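# Close the drawer of a small wooden box

## Task

Push the small wooden box's drawer fully closed, keeping the box standing upright on the table. The drawer must stay shut by itself, not because a hand is holding it. When finished, release everything and pull both hands away.

## Robot and tools

ROBOT. Two arms, left_arm and right_arm, face each other across a table. left_arm's base is on the +y side. The names do not refer to image sides. Both arms carry the same right-handed five-finger hand, so every hand number and axis means the same on both.

WORLD FRAME. Results report poses in a shared frame. The origin is on the table top, halfway between the two arm bases. z = 0 is the table surface and +z is up. Positions are in metres and orientations are quaternions (w,x,y,z). Printed positions can be slightly wrong when an arm reaches far.

HAND POINT. Each arm is steered by a hand point 0.05 m in front of the palm, where index pad and thumb tip meet in a pinch. Its +z runs along the straightened fingers, +y points out of the palm, and +x runs across the palm toward the little finger. Straight fingertips extend 0.06 to 0.07 m past it along +z. Across the palm the hand spans 0.08 m on the little-finger side. On the thumb side it spans 0.02 m with the thumb turned in front, and up to 0.09 m otherwise. A rigid wrist bracket on the little-finger side can strike things: it sits 0.03 m beyond the point along +y and 0.11 m out across the palm.

THE ROW (28 numbers, each from -1 to 1). The layout is the same for execute_actions and move, and both arms are always included. The order is left_arm dx, dy, dz, rx, ry, rz, then left_gripper little, ring, middle, index, thumb_bend, thumb_turn, force_limit, speed. The same 14 follow for right_arm and right_gripper.
- dx..rz are an offset, not a pose. It is measured from the hand point's pose when the action began, along that hand point's own axes. For a call's first action, that start is the last pose reported in this scene. Every row in an action is measured from that same start, not from the previous row. A value of 1.0 means 0.6 m of travel or 180 degrees. rx, ry and rz together form a single rotation vector.
- The finger numbers are absolute targets, not offsets. For little, ring, middle and index, +1 is straight and -1 is curled fully into the palm. For thumb_bend, +1 is straight and -1 is fully bent. For thumb_turn, +1 places the thumb beside the palm and -1 swings it across, opposite the fingers. A pinch is roughly index -0.22, thumb_bend -0.75, thumb_turn -0.57.
- force_limit sets the load that stops a closing motor. It runs linearly from about 0 N at -1 to 10 N at +1, or 15 N for the two thumb motors. It has no effect on opening.
- speed runs from nearly still at -1 to full at +1. At full speed, a finger's whole travel takes 0.6 s. For a soft grip, close at -0.9 or lower.
- No value means keep the hand as it is. To hold a hand still, resend its last eight numbers. If none have been sent yet, send hand_measured (six values), then hand_force_limit and hand_speed.

LOW-LEVEL LIMITS. At each control step, the commanded pose is clipped to within 100 mm and 16 degrees of the measured pose. Position wins over orientation when both cannot be met. Commands are smoothed, so motion trails them by about 0.17 s. After an action the arm continues only to its last clipped pose, so send any remaining distance in the next action. The robot keeps holding your last command while you think.

TOOLS.
- execute_actions(actions): a list of actions, each a table of up to 15 rows. Each row lasts one control step of 1/30 s. A shorter table repeats its final row until 15 steps are done. An empty list just returns the current state and images.
- move(target, speed, stop_force, blocking): target is one row as above. Its offsets count from the pose in the most recent result that shows one. Each hand point travels a straight path, and all paths finish together, taking between 0.5 and 10 s. speed is the top path speed in m/s, from 0.002 to 0.5 (default 0.25), with turning capped at twice that in rad/s. stop_force is one value in N, 9 to 40, shared by both arms. It ends an arm's path once that arm's wrist sensor reads that much extra push against its motion. The arm then backs up to where it was two steps earlier and holds. The push is judged along the line to the target, so it is unreliable while the hand rotates. Leave stop_force out when moving away from something being pressed. A target within 1.5 mm and 0.5 degrees of the current pose counts as still. Contacts above the wrist sensor are not detected. blocking=false returns after 0.5 s while motion continues; it cannot be combined with stop_force. After a non-blocking move, call wait(0) or stop before sending further rows or moves. The result adds a 'move:' line with each arm's ending: done, off_target, moving, held, fault or contact. limits=paced means the sent pose was clipped. limits=held means a check blocked some steps.
- wait(seconds): 0 to 10 s, holding the last commands. It ends early if a running move ends.
- stop(): brakes a running move, needing some distance to do so.
- zoom_image(camera, region): camera is cam_left_wrist or cam_right_wrist. region is [x0, y0, x1, y1] in image pixels from the top-left, at most 504 by 504.
- show_instructions(): shows the reference image pages.
- finished_scene(scene): ends the scene with the given number. This is final, so call it only after the drawer is shut and both hands are clear.

RESULTS. The state line gives each hand point's position, quaternion and velocities. 'Hand target' lines show where the controller is driving. A 'pose unreachable' line means a clearance check changed or blocked that arm's command. Step readings appear for execute_actions calls; HELD marks a held-back step. Wrist force and torque are given in the end effector's axes, with offsets up to about 4 N, noise, and saturation near 50 N. hand_measured, hand_stopped_by and hand_load_n each list six values in motor order. hand_stopped_by shows moving, target, force, stalled or fault. hand_load_n is positive when something pushes a finger open. A MOTOR HOT line warns at 70 °C, and at 85 °C the arm is braked. Joint torques are also listed. Images come from the two 616x616 fisheye wrist cameras, and calibration is provided.

AVOID. The arms are stiff. Any commanded target beyond a firm contact can cause a fault stop: 10 s frozen, with the rest of the call skipped. This happens at load limits of 138 N m on the shoulder and elbow joints or 25.7 N m on the wrist joints, or at 150 N of external force. Push the drawer slowly, preferably using stop_force. Never let the arms or hands collide or press on each other. Do not tip the box or knock anything off the table. Loose objects may get brief random nudges. Avoid slams, drops and hard pushes.

Each tool is called by a JSON object that holds its "api" and its "payload", one argument or row to a line.

Reference images:

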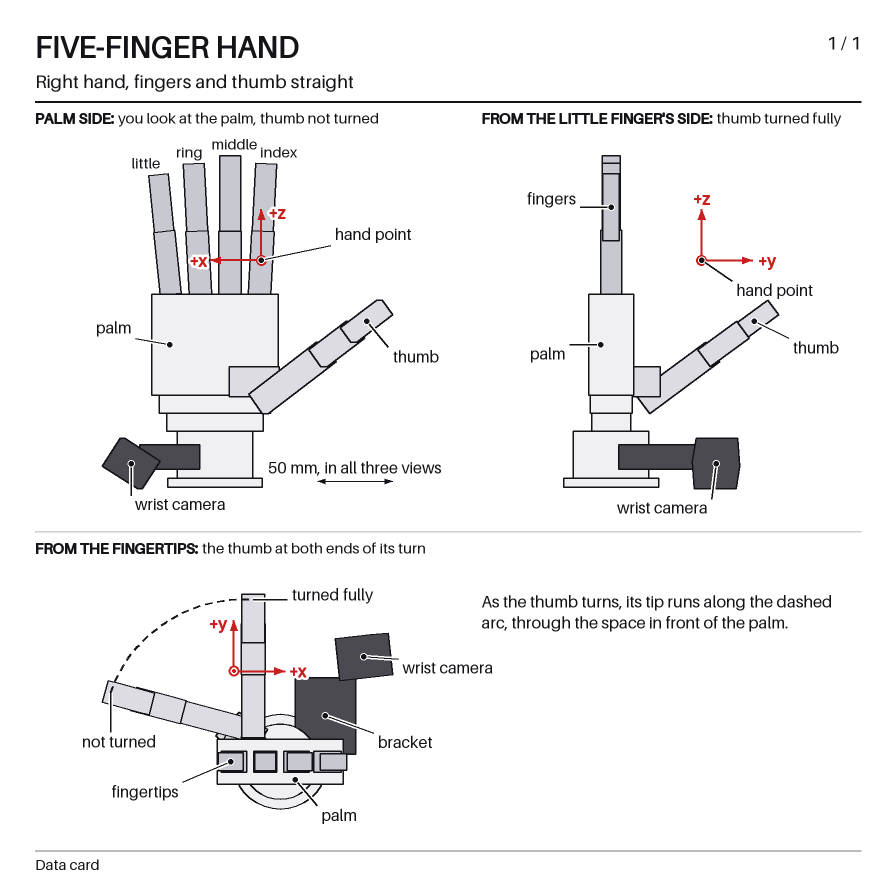

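## Session

I'll start by looking at the current state of the scene.

{"api": "execute_actions", "payload": {
  "actions": []
}}

Scene clock: 0.00 s.
left_arm: end_effector_position=(+0.2983, +0.4671, +0.4799) hand_measured=(+1.000, +1.000, +1.000, +1.000, +1.000, +1.000) hand_load_n=(+0.0, +0.0, +0.0, +0.0, +0.0, +0.0) hand_stopped_by=(target, target, target, target, target, target) hand_force_limit=0.00 hand_speed=-0.80 end_effector_quat_wxyz=(+0.015, +0.340, +0.940, -0.003) end_effector_velocity=(+0.000, -0.000, -0.000) end_effector_angular_velocity=(+0.001, +0.001, -0.000) | right_arm: end_effector_position=(+0.1778, -0.2650, +0.4877) hand_measured=(+1.000, +1.000, +1.000, +1.000, +1.000, +1.000) hand_load_n=(+0.0, +0.0, +0.0, +0.0, +0.0, +0.0) hand_stopped_by=(target, target, target, target, target, target) hand_force_limit=0.00 hand_speed=-0.80 end_effector_quat_wxyz=(+0.034, -0.328, +0.944, +0.014) end_effector_velocity=(-0.000, +0.000, +0.000) end_effector_angular_velocity=(+0.000, -0.000, +0.002)
Joint positions: left_arm=[ 0.543 -1.742  1.349  1.937  1.556 -1.896] | right_arm=[-1.209 -1.739  1.319  1.924  1.544 -1.904]
Joint velocities: left_arm=[0.    0.001 0.001 0.    0.    0.001] | right_arm=[ 0.002  0.    -0.001  0.    -0.    -0.   ]
Joint torques (N m, as the arm reports them, + toward a larger angle): no reading
Motor temperatures (°C, as the motors report them): left_arm=[29 27 27 36 32 34] | right_arm=[30 26 27 35 39 38]
Wrist force (N, on the end effector, along its own x y z axes, offset not removed): no reading
Wrist torque (N m, same axes, about the end effector's origin, offset not removed): no reading
Hand target (left_arm): +0.298, +0.467, +0.480; +0.015, +0.340, +0.940, -0.003
Hand target (right_arm): +0.178, -0.265, +0.488; +0.034, -0.328, +0.944, +0.014

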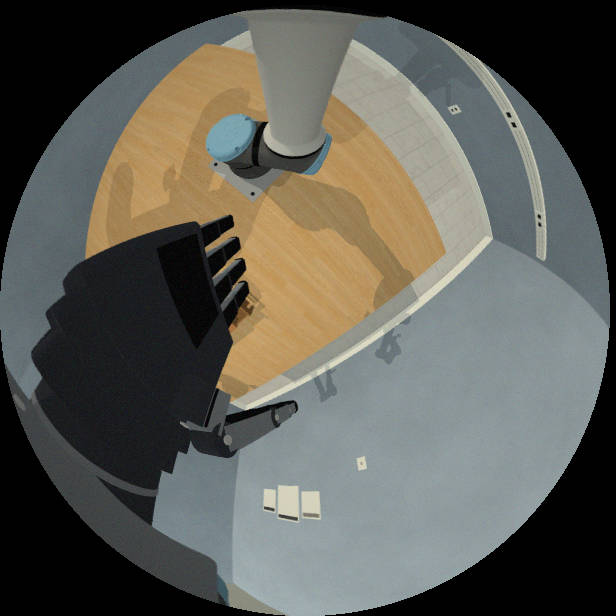

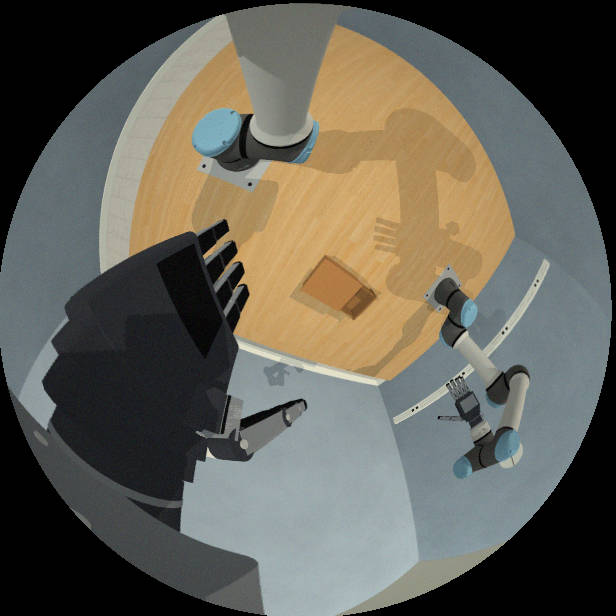

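{"api": "zoom_image", "payload": {
  "camera": "cam_right_wrist",
  "region": [270, 230, 410, 340]
}}

{"api": "zoom_image", "payload": {
  "camera": "cam_left_wrist",
  "region": [200, 250, 300, 350]
}}

Region (270, 230, 410, 340) of cam_right_wrist's 616x616 image, scaled by 3.600, with more detail than that image has; it fills the top 396 rows of this view, and the rest is white.

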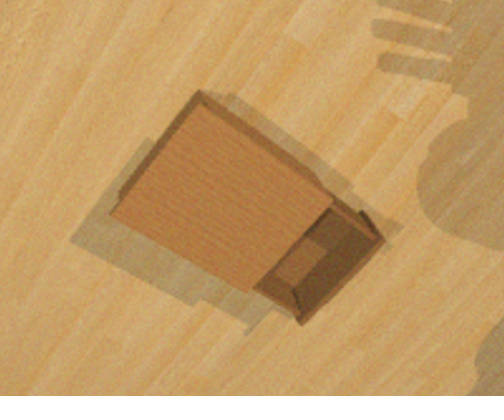

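Region (200, 250, 300, 350) of cam_left_wrist's 616x616 image, scaled by 5.040, with more detail than that image has.

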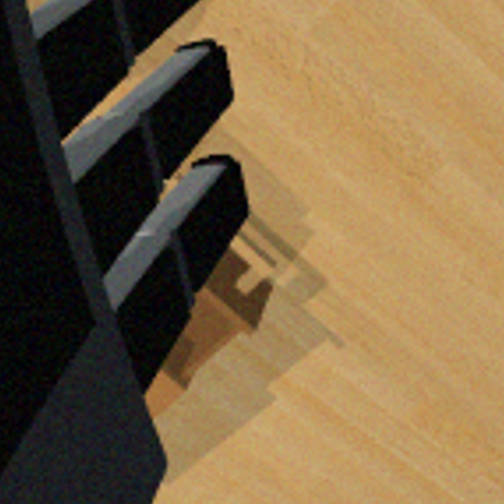

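{"api": "zoom_image", "payload": {
  "camera": "cam_right_wrist",
  "region": [285, 245, 385, 330]
}}

Region (285, 245, 385, 330) of cam_right_wrist's 616x616 image, scaled by 5.040, with more detail than that image has; it fills the top 428 rows of this view, and the rest is white.

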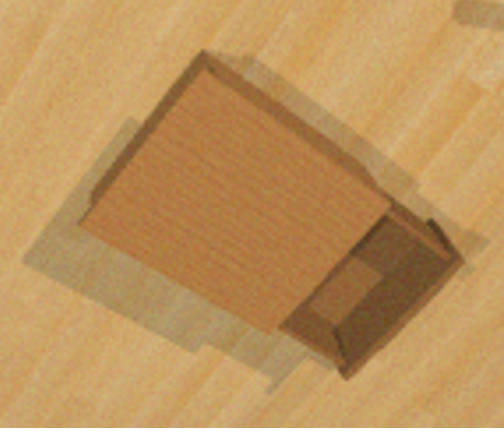

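{"api": "move", "payload": {
  "target": [-0.2621, -0.2027, 0.6572, 0.1058, -0.0250, -0.1983, 1, 1, 1, 1, 1, 1, 0.0, -0.8, -0.2896, 0.0297, 0.6277, -0.0961, -0.0194, 0.2363, 1, 1, 1, 1, 1, 1, 0.0, -0.8],
  "speed": 0.35
}}

Scene clock: 20.83 s.
left_arm: end_effector_position=(+0.3517, +0.2673, +0.0899) hand_measured=(+1.000, +1.000, +1.000, +1.000, +1.000, +1.000) hand_load_n=(+0.0, +0.0, +0.0, +0.0, +0.0, +0.0) hand_stopped_by=(target, target, target, target, target, target) hand_force_limit=0.00 hand_speed=-0.80 end_effector_quat_wxyz=(+0.006, -0.035, -0.984, +0.173) end_effector_velocity=(+0.001, -0.002, -0.002) end_effector_angular_velocity=(-0.003, -0.001, +0.002) | right_arm: end_effector_position=(+0.3229, -0.1269, +0.1249) hand_measured=(+1.000, +1.000, +1.000, +1.000, +1.000, +1.000) hand_load_n=(+0.0, +0.0, +0.0, +0.0, +0.0, +0.0) hand_stopped_by=(target, target, target, target, target, target) hand_force_limit=0.00 hand_speed=-0.80 end_effector_quat_wxyz=(+0.006, +0.034, +0.984, +0.173) end_effector_velocity=(-0.000, +0.002, -0.003) end_effector_angular_velocity=(-0.000, +0.002, -0.002)
Joint positions: left_arm=[ 0.551 -1.282  1.806  0.761  1.773 -2.541] | right_arm=[-1.09  -1.329  1.918  0.803  1.271 -1.021]
Joint velocities: left_arm=[-0.001  0.005 -0.002 -0.006 -0.    -0.003] | right_arm=[ 0.006  0.007 -0.001 -0.007  0.001  0.008]
Joint torques (N m, as the arm reports them, + toward a larger angle): left_arm=[-10.96 -24.04 -14.24   0.41  -2.26  -2.06] | right_arm=[  9.9  -15.21 -23.79  -0.6    1.76   1.94]
Motor temperatures (°C, as the motors report them): left_arm=[29 27 27 36 32 34] | right_arm=[30 26 27 35 39 38]
Wrist force (N, on the end effector, along its own x y z axes, offset not removed): left_arm=[0.1 1.6 0.3] | right_arm=[1.8 0.0 1.2]
Wrist torque (N m, same axes, about the end effector's origin, offset not removed): left_arm=[0.42 0.17 -0.10] | right_arm=[-0.22 -0.40 0.17]
Hand target (left_arm): +0.352, +0.267, +0.090; -0.006, +0.034, +0.984, -0.173
Hand target (right_arm): +0.323, -0.127, +0.125; +0.006, +0.035, +0.984, +0.173
Off the commanded pose (left_arm): 0.000 m, 0 deg.
Off the commanded pose (right_arm): 0.001 m, 0 deg.
move: done
camera_calibration (this result's frames):
cam_left_wrist: T_world_to_cam=[[0.12573, 0.932496, -0.33859, -0.268075], [0.852671, 0.0728794, 0.51734, -0.362075], [0.507094, -0.353752, -0.785949, 0.114625], [0, 0, 0, 1]] pos_world=[0.28431, 0.316915, 0.186638]
cam_right_wrist: T_world_to_cam=[[0.193076, 0.898684, 0.393813, 0.00130868], [0.813208, -0.371147, 0.448267, -0.365194], [0.549013, 0.233702, -0.802476, 0.0845921], [0, 0, 0, 1]] pos_world=[0.250284, -0.156486, 0.231072]

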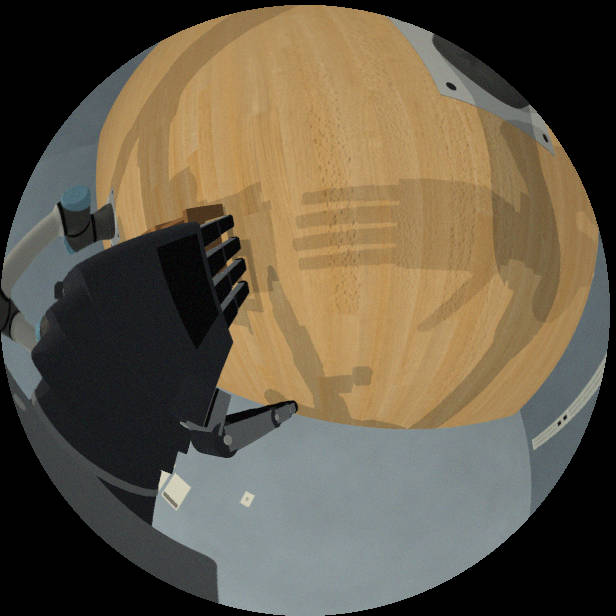

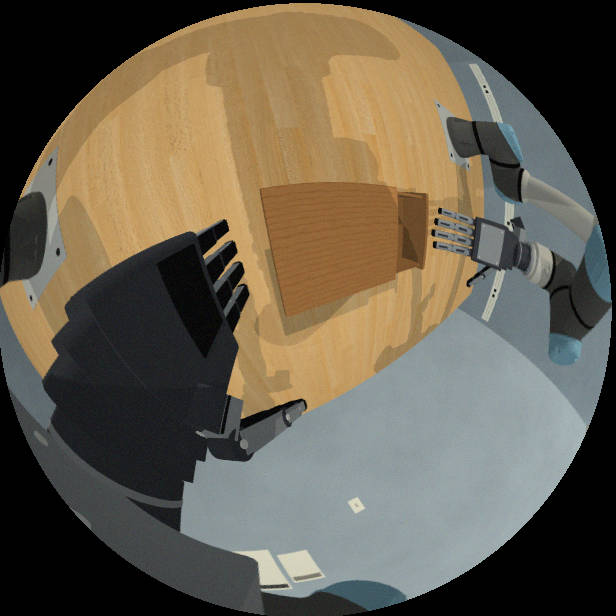

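{"api": "zoom_image", "payload": {
  "camera": "cam_right_wrist",
  "region": [200, 160, 360, 340]
}}

{"api": "zoom_image", "payload": {
  "camera": "cam_right_wrist",
  "region": [370, 160, 530, 300]
}}

{"api": "zoom_image", "payload": {
  "camera": "cam_left_wrist",
  "region": [130, 170, 290, 330]
}}

Region (200, 160, 360, 340) of cam_right_wrist's 616x616 image, scaled by 2.800, with more detail than that image has.

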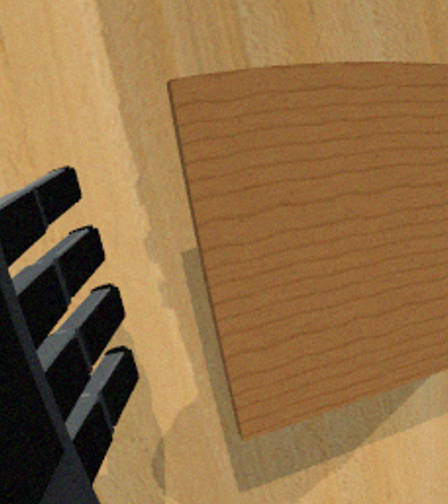

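Region (370, 160, 530, 300) of cam_right_wrist's 616x616 image, scaled by 3.150, with more detail than that image has; it fills the top 441 rows of this view, and the rest is white.

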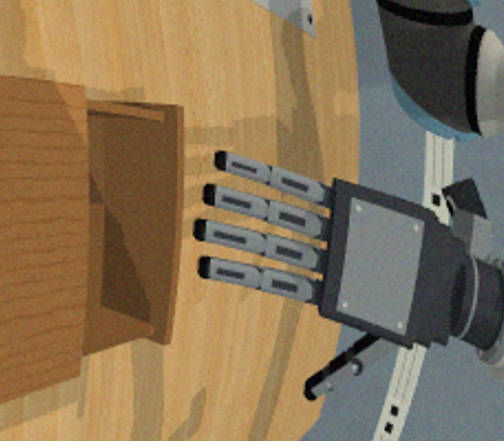

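Region (130, 170, 290, 330) of cam_left_wrist's 616x616 image, scaled by 3.150, with more detail than that image has.

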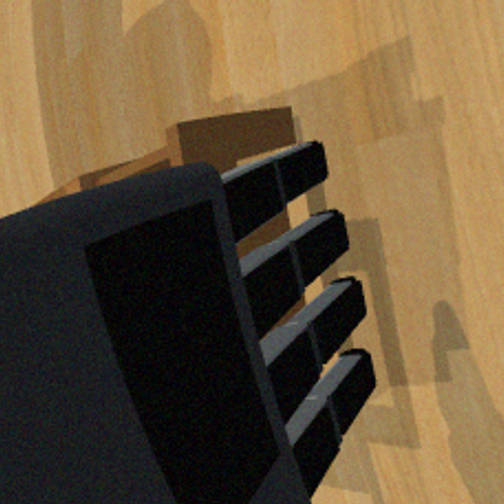

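{"api": "move", "payload": {
  "target": [0, -0.0100, 0.0213, -0.0833, 0, 0, 1, 1, 1, 1, 1, 1, 0.0, -0.8, 0, 0.0188, 0.0458, 0, 0, 0, 1, 1, 1, 1, 1, 1, 0.0, -0.8],
  "speed": 0.2
}}

Scene clock: 34.63 s.
left_arm: end_effector_position=(+0.3509, +0.2574, +0.0799) hand_measured=(+1.000, +1.000, +1.000, +1.000, +1.000, +1.000) hand_load_n=(+0.0, +0.0, +0.0, +0.0, +0.0, +0.0) hand_stopped_by=(target, target, target, target, target, target) hand_force_limit=0.00 hand_speed=-0.80 end_effector_quat_wxyz=(+0.002, -0.035, -0.998, +0.044) end_effector_velocity=(+0.000, -0.000, -0.001) end_effector_angular_velocity=(+0.018, -0.000, -0.001) | right_arm: end_effector_position=(+0.3242, -0.1072, +0.1030) hand_measured=(+1.000, +1.000, +1.000, +1.000, +1.000, +1.000) hand_load_n=(+0.0, +0.0, +0.0, +0.0, +0.0, +0.0) hand_stopped_by=(target, target, target, target, target, target) hand_force_limit=0.00 hand_speed=-0.80 end_effector_quat_wxyz=(+0.006, +0.034, +0.984, +0.173) end_effector_velocity=(-0.000, +0.001, -0.002) end_effector_angular_velocity=(-0.001, +0.001, -0.000)
Joint positions: left_arm=[ 0.445 -1.133  1.684  0.943  1.615 -2.62 ] | right_arm=[-1.04  -1.266  1.895  0.748  1.28  -0.97 ]
Joint velocities: left_arm=[-0.005  0.012 -0.009  0.013 -0.009 -0.004] | right_arm=[ 0.003  0.005 -0.001 -0.003  0.001  0.004]
Joint torques (N m, as the arm reports them, + toward a larger angle): left_arm=[ -7.9  -29.59 -27.     3.05  -2.1   -1.96] | right_arm=[  9.71 -16.81 -22.85  -0.79   1.8    2.32]
Motor temperatures (°C, as the motors report them): left_arm=[29 27 27 36 32 34] | right_arm=[30 26 27 35 39 38]
Wrist force (N, on the end effector, along its own x y z axes, offset not removed): left_arm=[-0.5 2.1 -0.8] | right_arm=[1.4 -2.9 2.0]
Wrist torque (N m, same axes, about the end effector's origin, offset not removed): left_arm=[0.47 0.27 -0.03] | right_arm=[-0.54 -0.38 0.08]
Hand target (left_arm): +0.351, +0.257, +0.080; -0.002, +0.035, +0.998, -0.043
Hand target (right_arm): +0.324, -0.107, +0.103; +0.006, +0.034, +0.984, +0.173
Off the commanded pose (left_arm): 0.000 m, 0 deg.
Off the commanded pose (right_arm): 0.000 m, 0 deg.
move: done
camera_calibration (this result's frames):
cam_left_wrist: T_world_to_cam=[[0.129772, 0.987758, -0.0865661, -0.297895], [0.843166, -0.0639913, 0.533832, -0.31831], [0.521757, -0.142266, -0.841148, 0.0484957], [0, 0, 0, 1]] pos_world=[0.281744, 0.280778, 0.184929]
cam_right_wrist: T_world_to_cam=[[0.193082, 0.898678, 0.393823, -0.00806958], [0.813274, -0.371129, 0.448162, -0.349206], [0.548913, 0.233754, -0.80253, 0.0617643], [0, 0, 0, 1]] pos_world=[0.251655, -0.136786, 0.209247]

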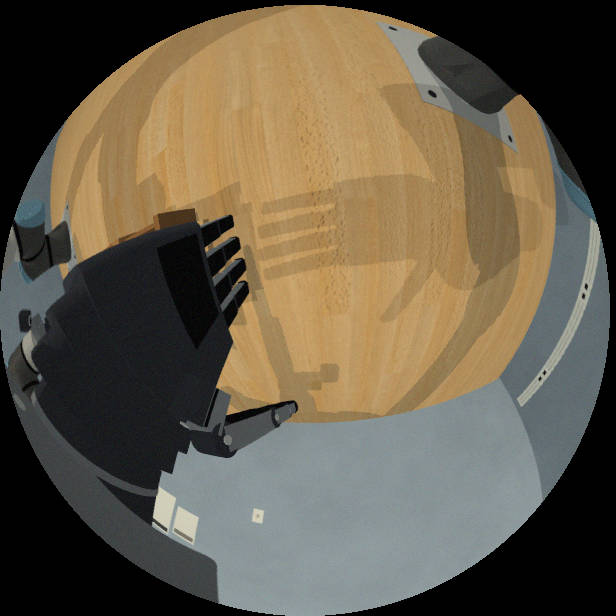

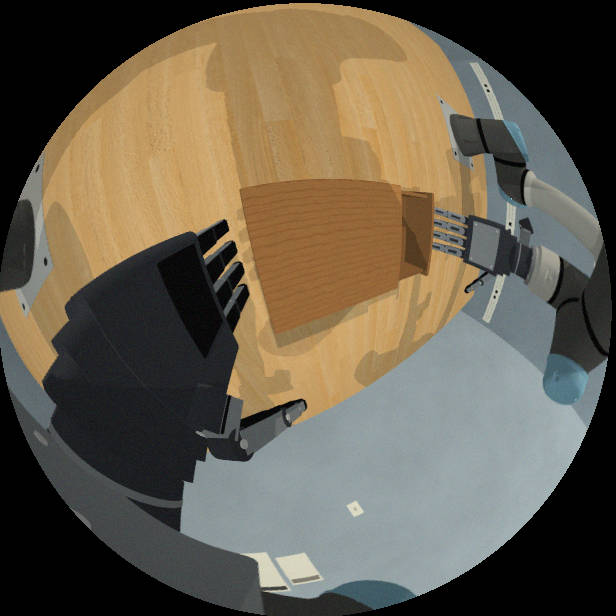

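{"api": "zoom_image", "payload": {
  "camera": "cam_right_wrist",
  "region": [190, 170, 330, 350]
}}

{"api": "zoom_image", "payload": {
  "camera": "cam_left_wrist",
  "region": [110, 170, 290, 330]
}}

{"api": "zoom_image", "payload": {
  "camera": "cam_right_wrist",
  "region": [380, 170, 520, 300]
}}

Region (190, 170, 330, 350) of cam_right_wrist's 616x616 image, scaled by 2.800, with more detail than that image has.

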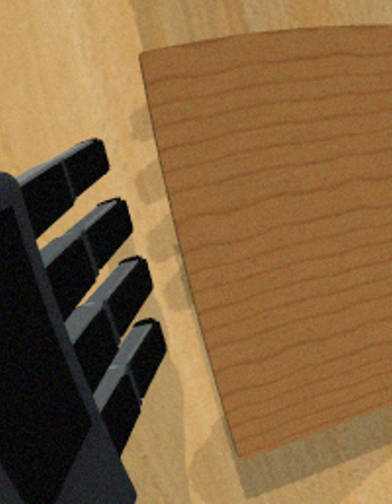

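Region (110, 170, 290, 330) of cam_left_wrist's 616x616 image, scaled by 2.800, with more detail than that image has.

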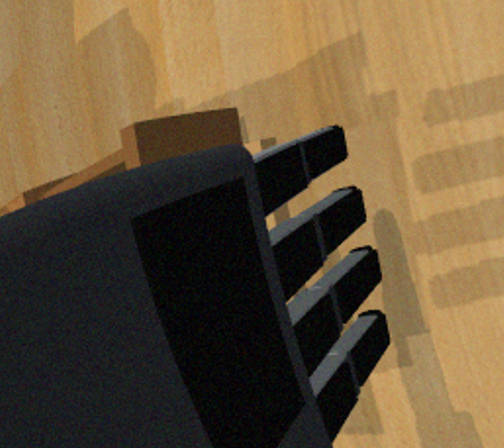

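Region (380, 170, 520, 300) of cam_right_wrist's 616x616 image, scaled by 3.600, with more detail than that image has; it fills the top 468 rows of this view, and the rest is white.

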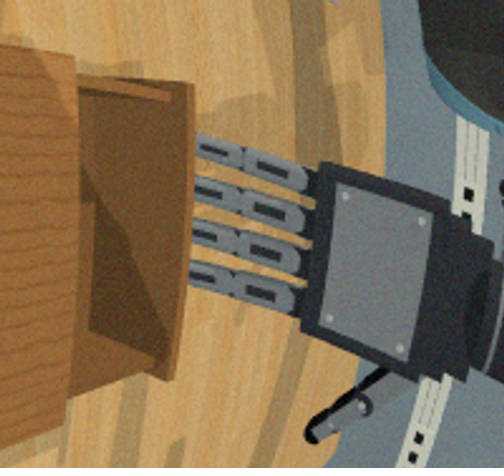

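{"api": "move", "payload": {
  "target": [0, -0.1245, 0.0109, 0, 0, 0, 1, 1, 1, 1, 1, 1, 0.0, -0.8, 0, 0.0313, 0.0114, 0, 0, 0, 1, 1, 1, 1, 1, 1, 0.0, -0.8],
  "speed": 0.07,
  "stop_force": 15
}}

Scene clock: 39.47 s.
left_arm: end_effector_position=(+0.3457, +0.1830, +0.0800) hand_measured=(+1.000, +1.000, +1.000, +1.000, +1.000, +1.000) hand_load_n=(+0.0, -2.0, -1.5, -1.5, +0.0, +0.0) hand_stopped_by=(target, target, target, target, target, target) hand_force_limit=0.00 hand_speed=-0.80 end_effector_quat_wxyz=(+0.002, -0.035, -0.998, +0.044) end_effector_velocity=(+0.000, -0.003, +0.000) end_effector_angular_velocity=(-0.000, -0.001, -0.000) | right_arm: end_effector_position=(+0.3256, -0.0873, +0.1030) hand_measured=(+1.000, +1.000, +1.000, +1.000, +1.000, +1.000) hand_load_n=(+0.0, +0.0, +0.0, +0.0, +0.0, +0.0) hand_stopped_by=(target, target, target, target, target, target) hand_force_limit=0.00 hand_speed=-0.80 end_effector_quat_wxyz=(+0.006, +0.034, +0.984, +0.173) end_effector_velocity=(-0.000, +0.001, +0.000) end_effector_angular_velocity=(-0.000, +0.001, -0.001)
Joint positions: left_arm=[ 0.366 -1.02   1.503  1.008  1.609 -2.699] | right_arm=[-0.994 -1.233  1.845  0.752  1.289 -0.922]
Joint velocities: left_arm=[-0.002  0.005 -0.009  0.003 -0.001 -0.002] | right_arm=[ 0.002  0.001 -0.002  0.001  0.     0.002]
Joint torques (N m, as the arm reports them, + toward a larger angle): left_arm=[-13.02 -31.07 -29.78   1.91  -1.81  -2.13] | right_arm=[  9.73 -19.57 -24.9    3.97   0.74   2.03]
Motor temperatures (°C, as the motors report them): left_arm=[29 27 27 36 32 34] | right_arm=[30 26 27 35 39 38]
Wrist force (N, on the end effector, along its own x y z axes, offset not removed): left_arm=[-0.8 7.5 -1.0] | right_arm=[0.1 -7.2 -1.0]
Wrist torque (N m, same axes, about the end effector's origin, offset not removed): left_arm=[0.18 0.28 0.05] | right_arm=[-0.05 -0.08 -0.04]
Hand target (left_arm): +0.346, +0.183, +0.080; -0.002, +0.035, +0.998, -0.044
Hand target (right_arm): +0.326, -0.087, +0.103; +0.006, +0.034, +0.984, +0.173
Off the commanded pose (left_arm): 0.000 m, 0 deg.
Off the commanded pose (right_arm): 0.000 m, 0 deg.
move: done
camera_calibration (this result's frames):
cam_left_wrist: T_world_to_cam=[[0.129787, 0.987746, -0.0866811, -0.223685], [0.8432, -0.0639511, 0.533783, -0.318702], [0.521699, -0.142368, -0.841167, 0.04071], [0, 0, 0, 1]] pos_world=[0.276522, 0.206358, 0.184972]
cam_right_wrist: T_world_to_cam=[[0.193097, 0.898674, 0.393825, -0.026146], [0.813329, -0.371117, 0.448071, -0.342966], [0.548825, 0.233788, -0.802579, 0.0563436], [0, 0, 0, 1]] pos_world=[0.25307, -0.116956, 0.20919]

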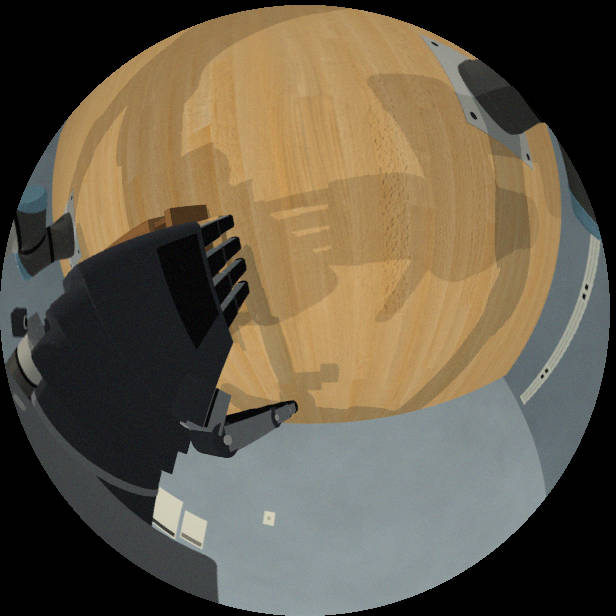

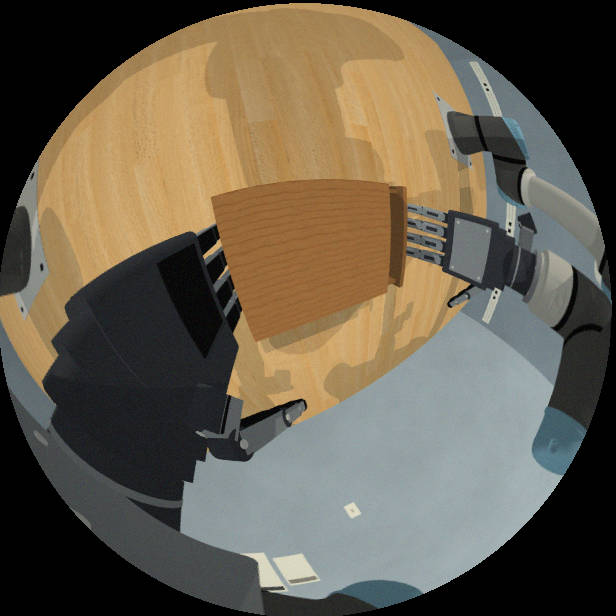

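{"api": "zoom_image", "payload": {
  "camera": "cam_right_wrist",
  "region": [350, 170, 470, 300]
}}

{"api": "zoom_image", "payload": {
  "camera": "cam_left_wrist",
  "region": [100, 180, 260, 300]
}}

Region (350, 170, 470, 300) of cam_right_wrist's 616x616 image, scaled by 3.877, with more detail than that image has; it fills the left 465 columns of this view, and the rest is white.

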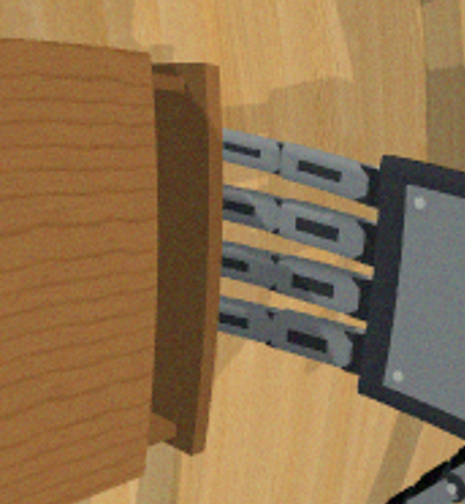

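Region (100, 180, 260, 300) of cam_left_wrist's 616x616 image, scaled by 3.150, with more detail than that image has; it fills the top 378 rows of this view, and the rest is white.

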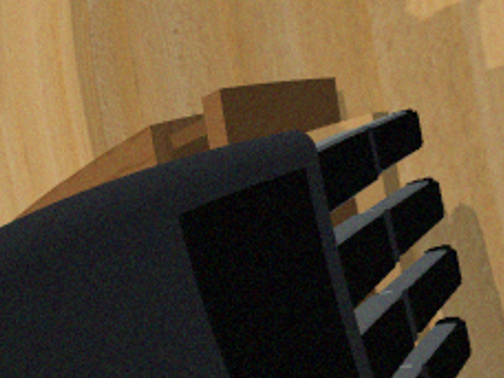

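{"api": "move", "payload": {
  "target": [0, -0.0515, 0.0045, 0, 0, 0, 1, 1, 1, 1, 1, 1, 0.0, -0.8, 0, 0, 0, 0, 0, 0, 1, 1, 1, 1, 1, 1, 0.0, -0.8],
  "speed": 0.025,
  "stop_force": 9
}}

Scene clock: 43.27 s.
left_arm: end_effector_position=(+0.3437, +0.1550, +0.0800) hand_measured=(+1.000, +0.998, +0.998, +1.000, +1.000, +1.000) hand_load_n=(-1.5, -6.5, -6.0, -5.5, +0.0, +0.0) hand_stopped_by=(target, target, target, target, target, target) hand_force_limit=0.00 hand_speed=-0.80 end_effector_quat_wxyz=(+0.001, -0.035, -0.998, +0.044) end_effector_velocity=(+0.000, +0.004, -0.000) end_effector_angular_velocity=(-0.004, +0.000, -0.001) | right_arm: end_effector_position=(+0.3256, -0.0874, +0.1030) hand_measured=(+1.000, +1.000, +1.000, +1.000, +1.000, +1.000) hand_load_n=(+0.0, +0.5, +0.5, +0.5, +0.0, +0.0) hand_stopped_by=(target, target, target, target, target, target) hand_force_limit=0.00 hand_speed=-0.80 end_effector_quat_wxyz=(+0.006, +0.034, +0.984, +0.173) end_effector_velocity=(-0.000, +0.000, -0.000) end_effector_angular_velocity=(+0.000, -0.000, +0.001)
Joint positions: left_arm=[ 0.342 -0.973  1.425  1.038  1.607 -2.723] | right_arm=[-0.994 -1.233  1.845  0.752  1.289 -0.922]
Joint velocities: left_arm=[ 0.005 -0.01   0.015 -0.009  0.002  0.005] | right_arm=[ 0.001  0.001 -0.    -0.001 -0.    -0.001]
Joint torques (N m, as the arm reports them, + toward a larger angle): left_arm=[  6.93 -47.27 -10.23  -4.42   5.23   1.56] | right_arm=[ -2.89 -33.53  -9.6   -3.71  -7.2   -2.26]
Motor temperatures (°C, as the motors report them): left_arm=[29 27 27 36 32 34] | right_arm=[30 26 27 35 39 38]
Wrist force (N, on the end effector, along its own x y z axes, offset not removed): left_arm=[0.1 20.4 -4.4] | right_arm=[0.2 -17.7 -8.1]
Wrist torque (N m, same axes, about the end effector's origin, offset not removed): left_arm=[-0.49 0.35 0.43] | right_arm=[1.11 0.07 -0.27]
Hand target (left_arm): +0.344, +0.156, +0.080; -0.002, +0.035, +0.998, -0.044
Hand target (right_arm): +0.326, -0.087, +0.103; +0.006, +0.034, +0.984, +0.173
Off the commanded pose (left_arm): 0.003 m, 0 deg.
Off the commanded pose (right_arm): 0.000 m, 0 deg.
move: contact (left_arm)
camera_calibration (this result's frames):
cam_left_wrist: T_world_to_cam=[[0.129844, 0.987724, -0.0868374, -0.195748], [0.843051, -0.0638761, 0.534027, -0.318885], [0.521925, -0.142549, -0.840996, 0.037725], [0, 0, 0, 1]] pos_world=[0.274563, 0.178354, 0.185021]
cam_right_wrist: T_world_to_cam=[[0.193209, 0.89878, 0.393528, -0.0260462], [0.813341, -0.371045, 0.448108, -0.342973], [0.548768, 0.233494, -0.802705, 0.0563478], [0, 0, 0, 1]] pos_world=[0.253065, -0.117006, 0.20917]

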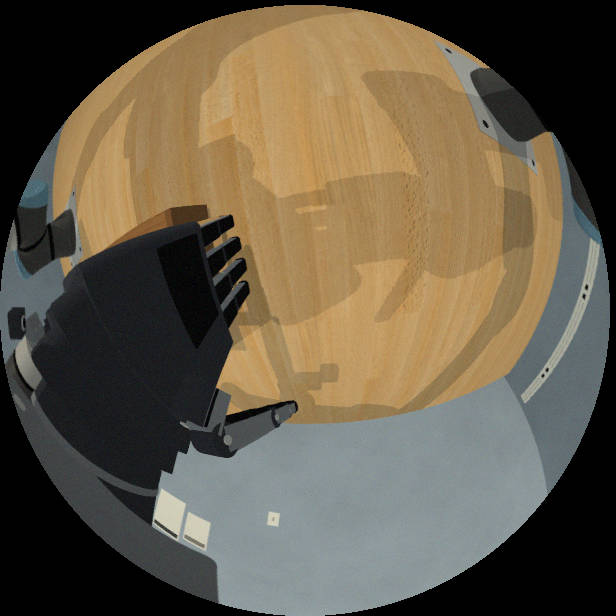

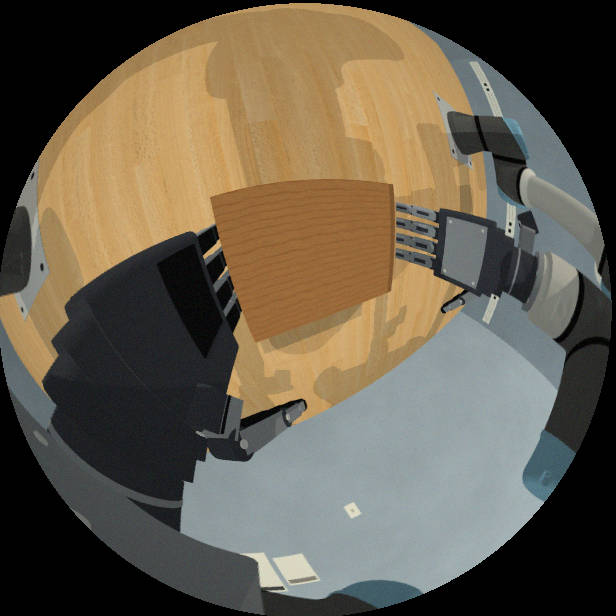

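{"api": "move", "payload": {
  "target": [0, 0.1875, -0.1503, 0, 0, 0, 1, 1, 1, 1, 1, 1, 0.0, -0.8, 0, -0.1423, -0.1937, 0, 0, 0, 1, 1, 1, 1, 1, 1, 0.0, -0.8],
  "speed": 0.3
}}

Scene clock: 45.20 s.
left_arm: end_effector_position=(+0.3521, +0.2746, +0.1599) hand_measured=(+1.000, +1.000, +1.000, +1.000, +1.000, +1.000) hand_load_n=(+0.0, +0.0, +0.0, +0.0, +0.0, +0.0) hand_stopped_by=(target, target, target, target, target, target) hand_force_limit=0.00 hand_speed=-0.80 end_effector_quat_wxyz=(+0.001, -0.035, -0.998, +0.044) end_effector_velocity=(+0.000, +0.001, +0.001) end_effector_angular_velocity=(-0.001, -0.001, +0.000) | right_arm: end_effector_position=(+0.3173, -0.2065, +0.1831) hand_measured=(+1.000, +1.000, +1.000, +1.000, +1.000, +1.000) hand_load_n=(+0.0, +0.0, +0.0, +0.0, +0.0, +0.0) hand_stopped_by=(target, target, target, target, target, target) hand_force_limit=0.00 hand_speed=-0.80 end_effector_quat_wxyz=(+0.006, +0.034, +0.984, +0.173) end_effector_velocity=(+0.000, -0.002, +0.002) end_effector_angular_velocity=(+0.001, -0.002, +0.002)
Joint positions: left_arm=[ 0.466 -1.243  1.616  1.122  1.616 -2.599] | right_arm=[-1.337 -1.533  2.009  0.997  1.237 -1.278]
Joint velocities: left_arm=[ 0.002 -0.003  0.     0.001 -0.     0.002] | right_arm=[-0.01  -0.005  0.002  0.006 -0.002 -0.012]
Joint torques (N m, as the arm reports them, + toward a larger angle): left_arm=[  9.38 -36.35  -2.95   3.26   2.73   1.54] | right_arm=[-10.04 -25.69  -3.8    5.11  -3.91  -2.  ]
Motor temperatures (°C, as the motors report them): left_arm=[29 27 27 36 32 34] | right_arm=[30 26 27 35 39 38]
Wrist force (N, on the end effector, along its own x y z axes, offset not removed): left_arm=[-0.7 1.2 0.1] | right_arm=[0.6 -2.2 0.2]
Wrist torque (N m, same axes, about the end effector's origin, offset not removed): left_arm=[0.32 0.28 -0.06] | right_arm=[-0.34 -0.15 0.07]
Hand target (left_arm): +0.352, +0.275, +0.160; -0.001, +0.035, +0.998, -0.044
Hand target (right_arm): +0.317, -0.207, +0.183; +0.006, +0.034, +0.984, +0.173
Off the commanded pose (left_arm): 0.000 m, 0 deg.
Off the commanded pose (right_arm): 0.001 m, 0 deg.
move: done
camera_calibration (this result's frames):
cam_left_wrist: T_world_to_cam=[[0.12984, 0.987738, -0.0866895, -0.308059], [0.842974, -0.0639312, 0.534142, -0.360922], [0.52205, -0.14243, -0.840938, 0.117455], [0, 0, 0, 1]] pos_world=[0.282929, 0.297936, 0.26485]
cam_right_wrist: T_world_to_cam=[[0.193245, 0.898852, 0.393346, 0.0510733], [0.812847, -0.371191, 0.448885, -0.416343], [0.549488, 0.232985, -0.80236, 0.152648], [0, 0, 0, 1]] pos_world=[0.244675, -0.236015, 0.28928]

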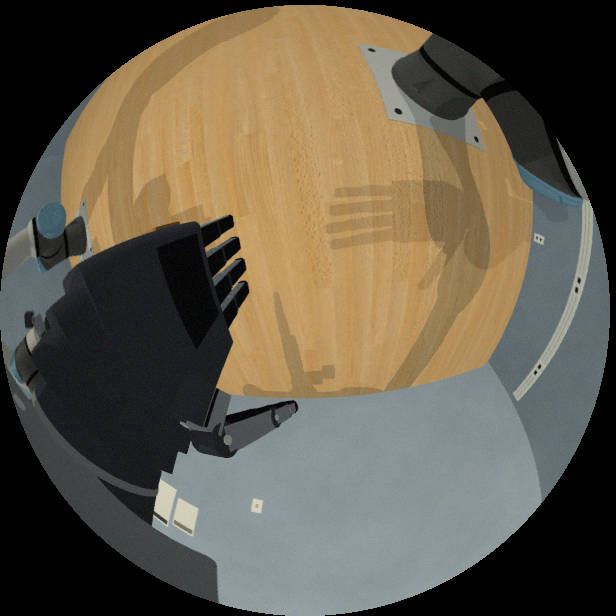

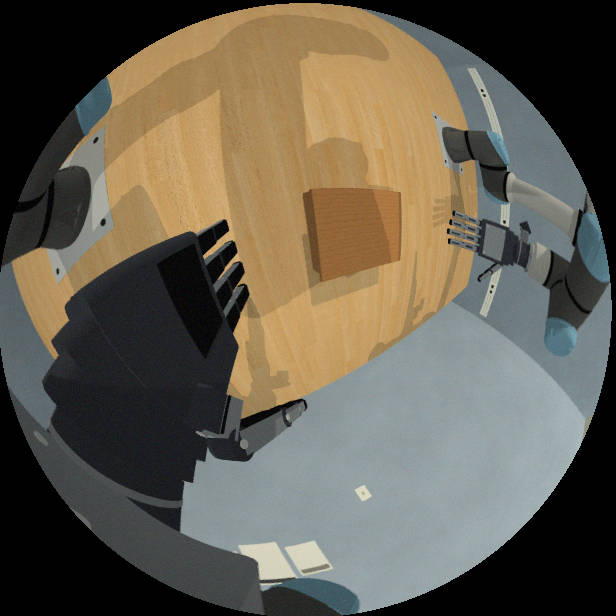

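{"api": "zoom_image", "payload": {
  "camera": "cam_right_wrist",
  "region": [290, 170, 430, 300]
}}

Region (290, 170, 430, 300) of cam_right_wrist's 616x616 image, scaled by 3.600, with more detail than that image has; it fills the top 468 rows of this view, and the rest is white.

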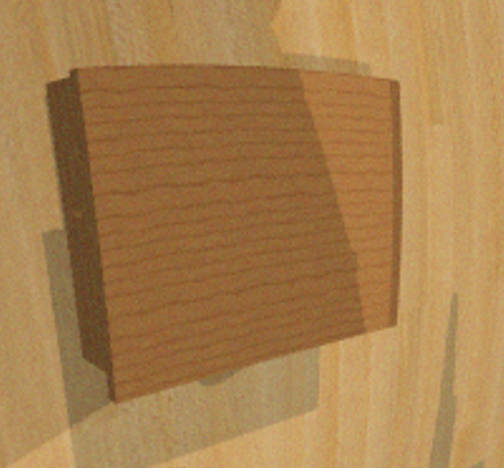

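{"api": "finished_scene", "payload": {
  "scene": 1
}}

The scene is finished: the task was done.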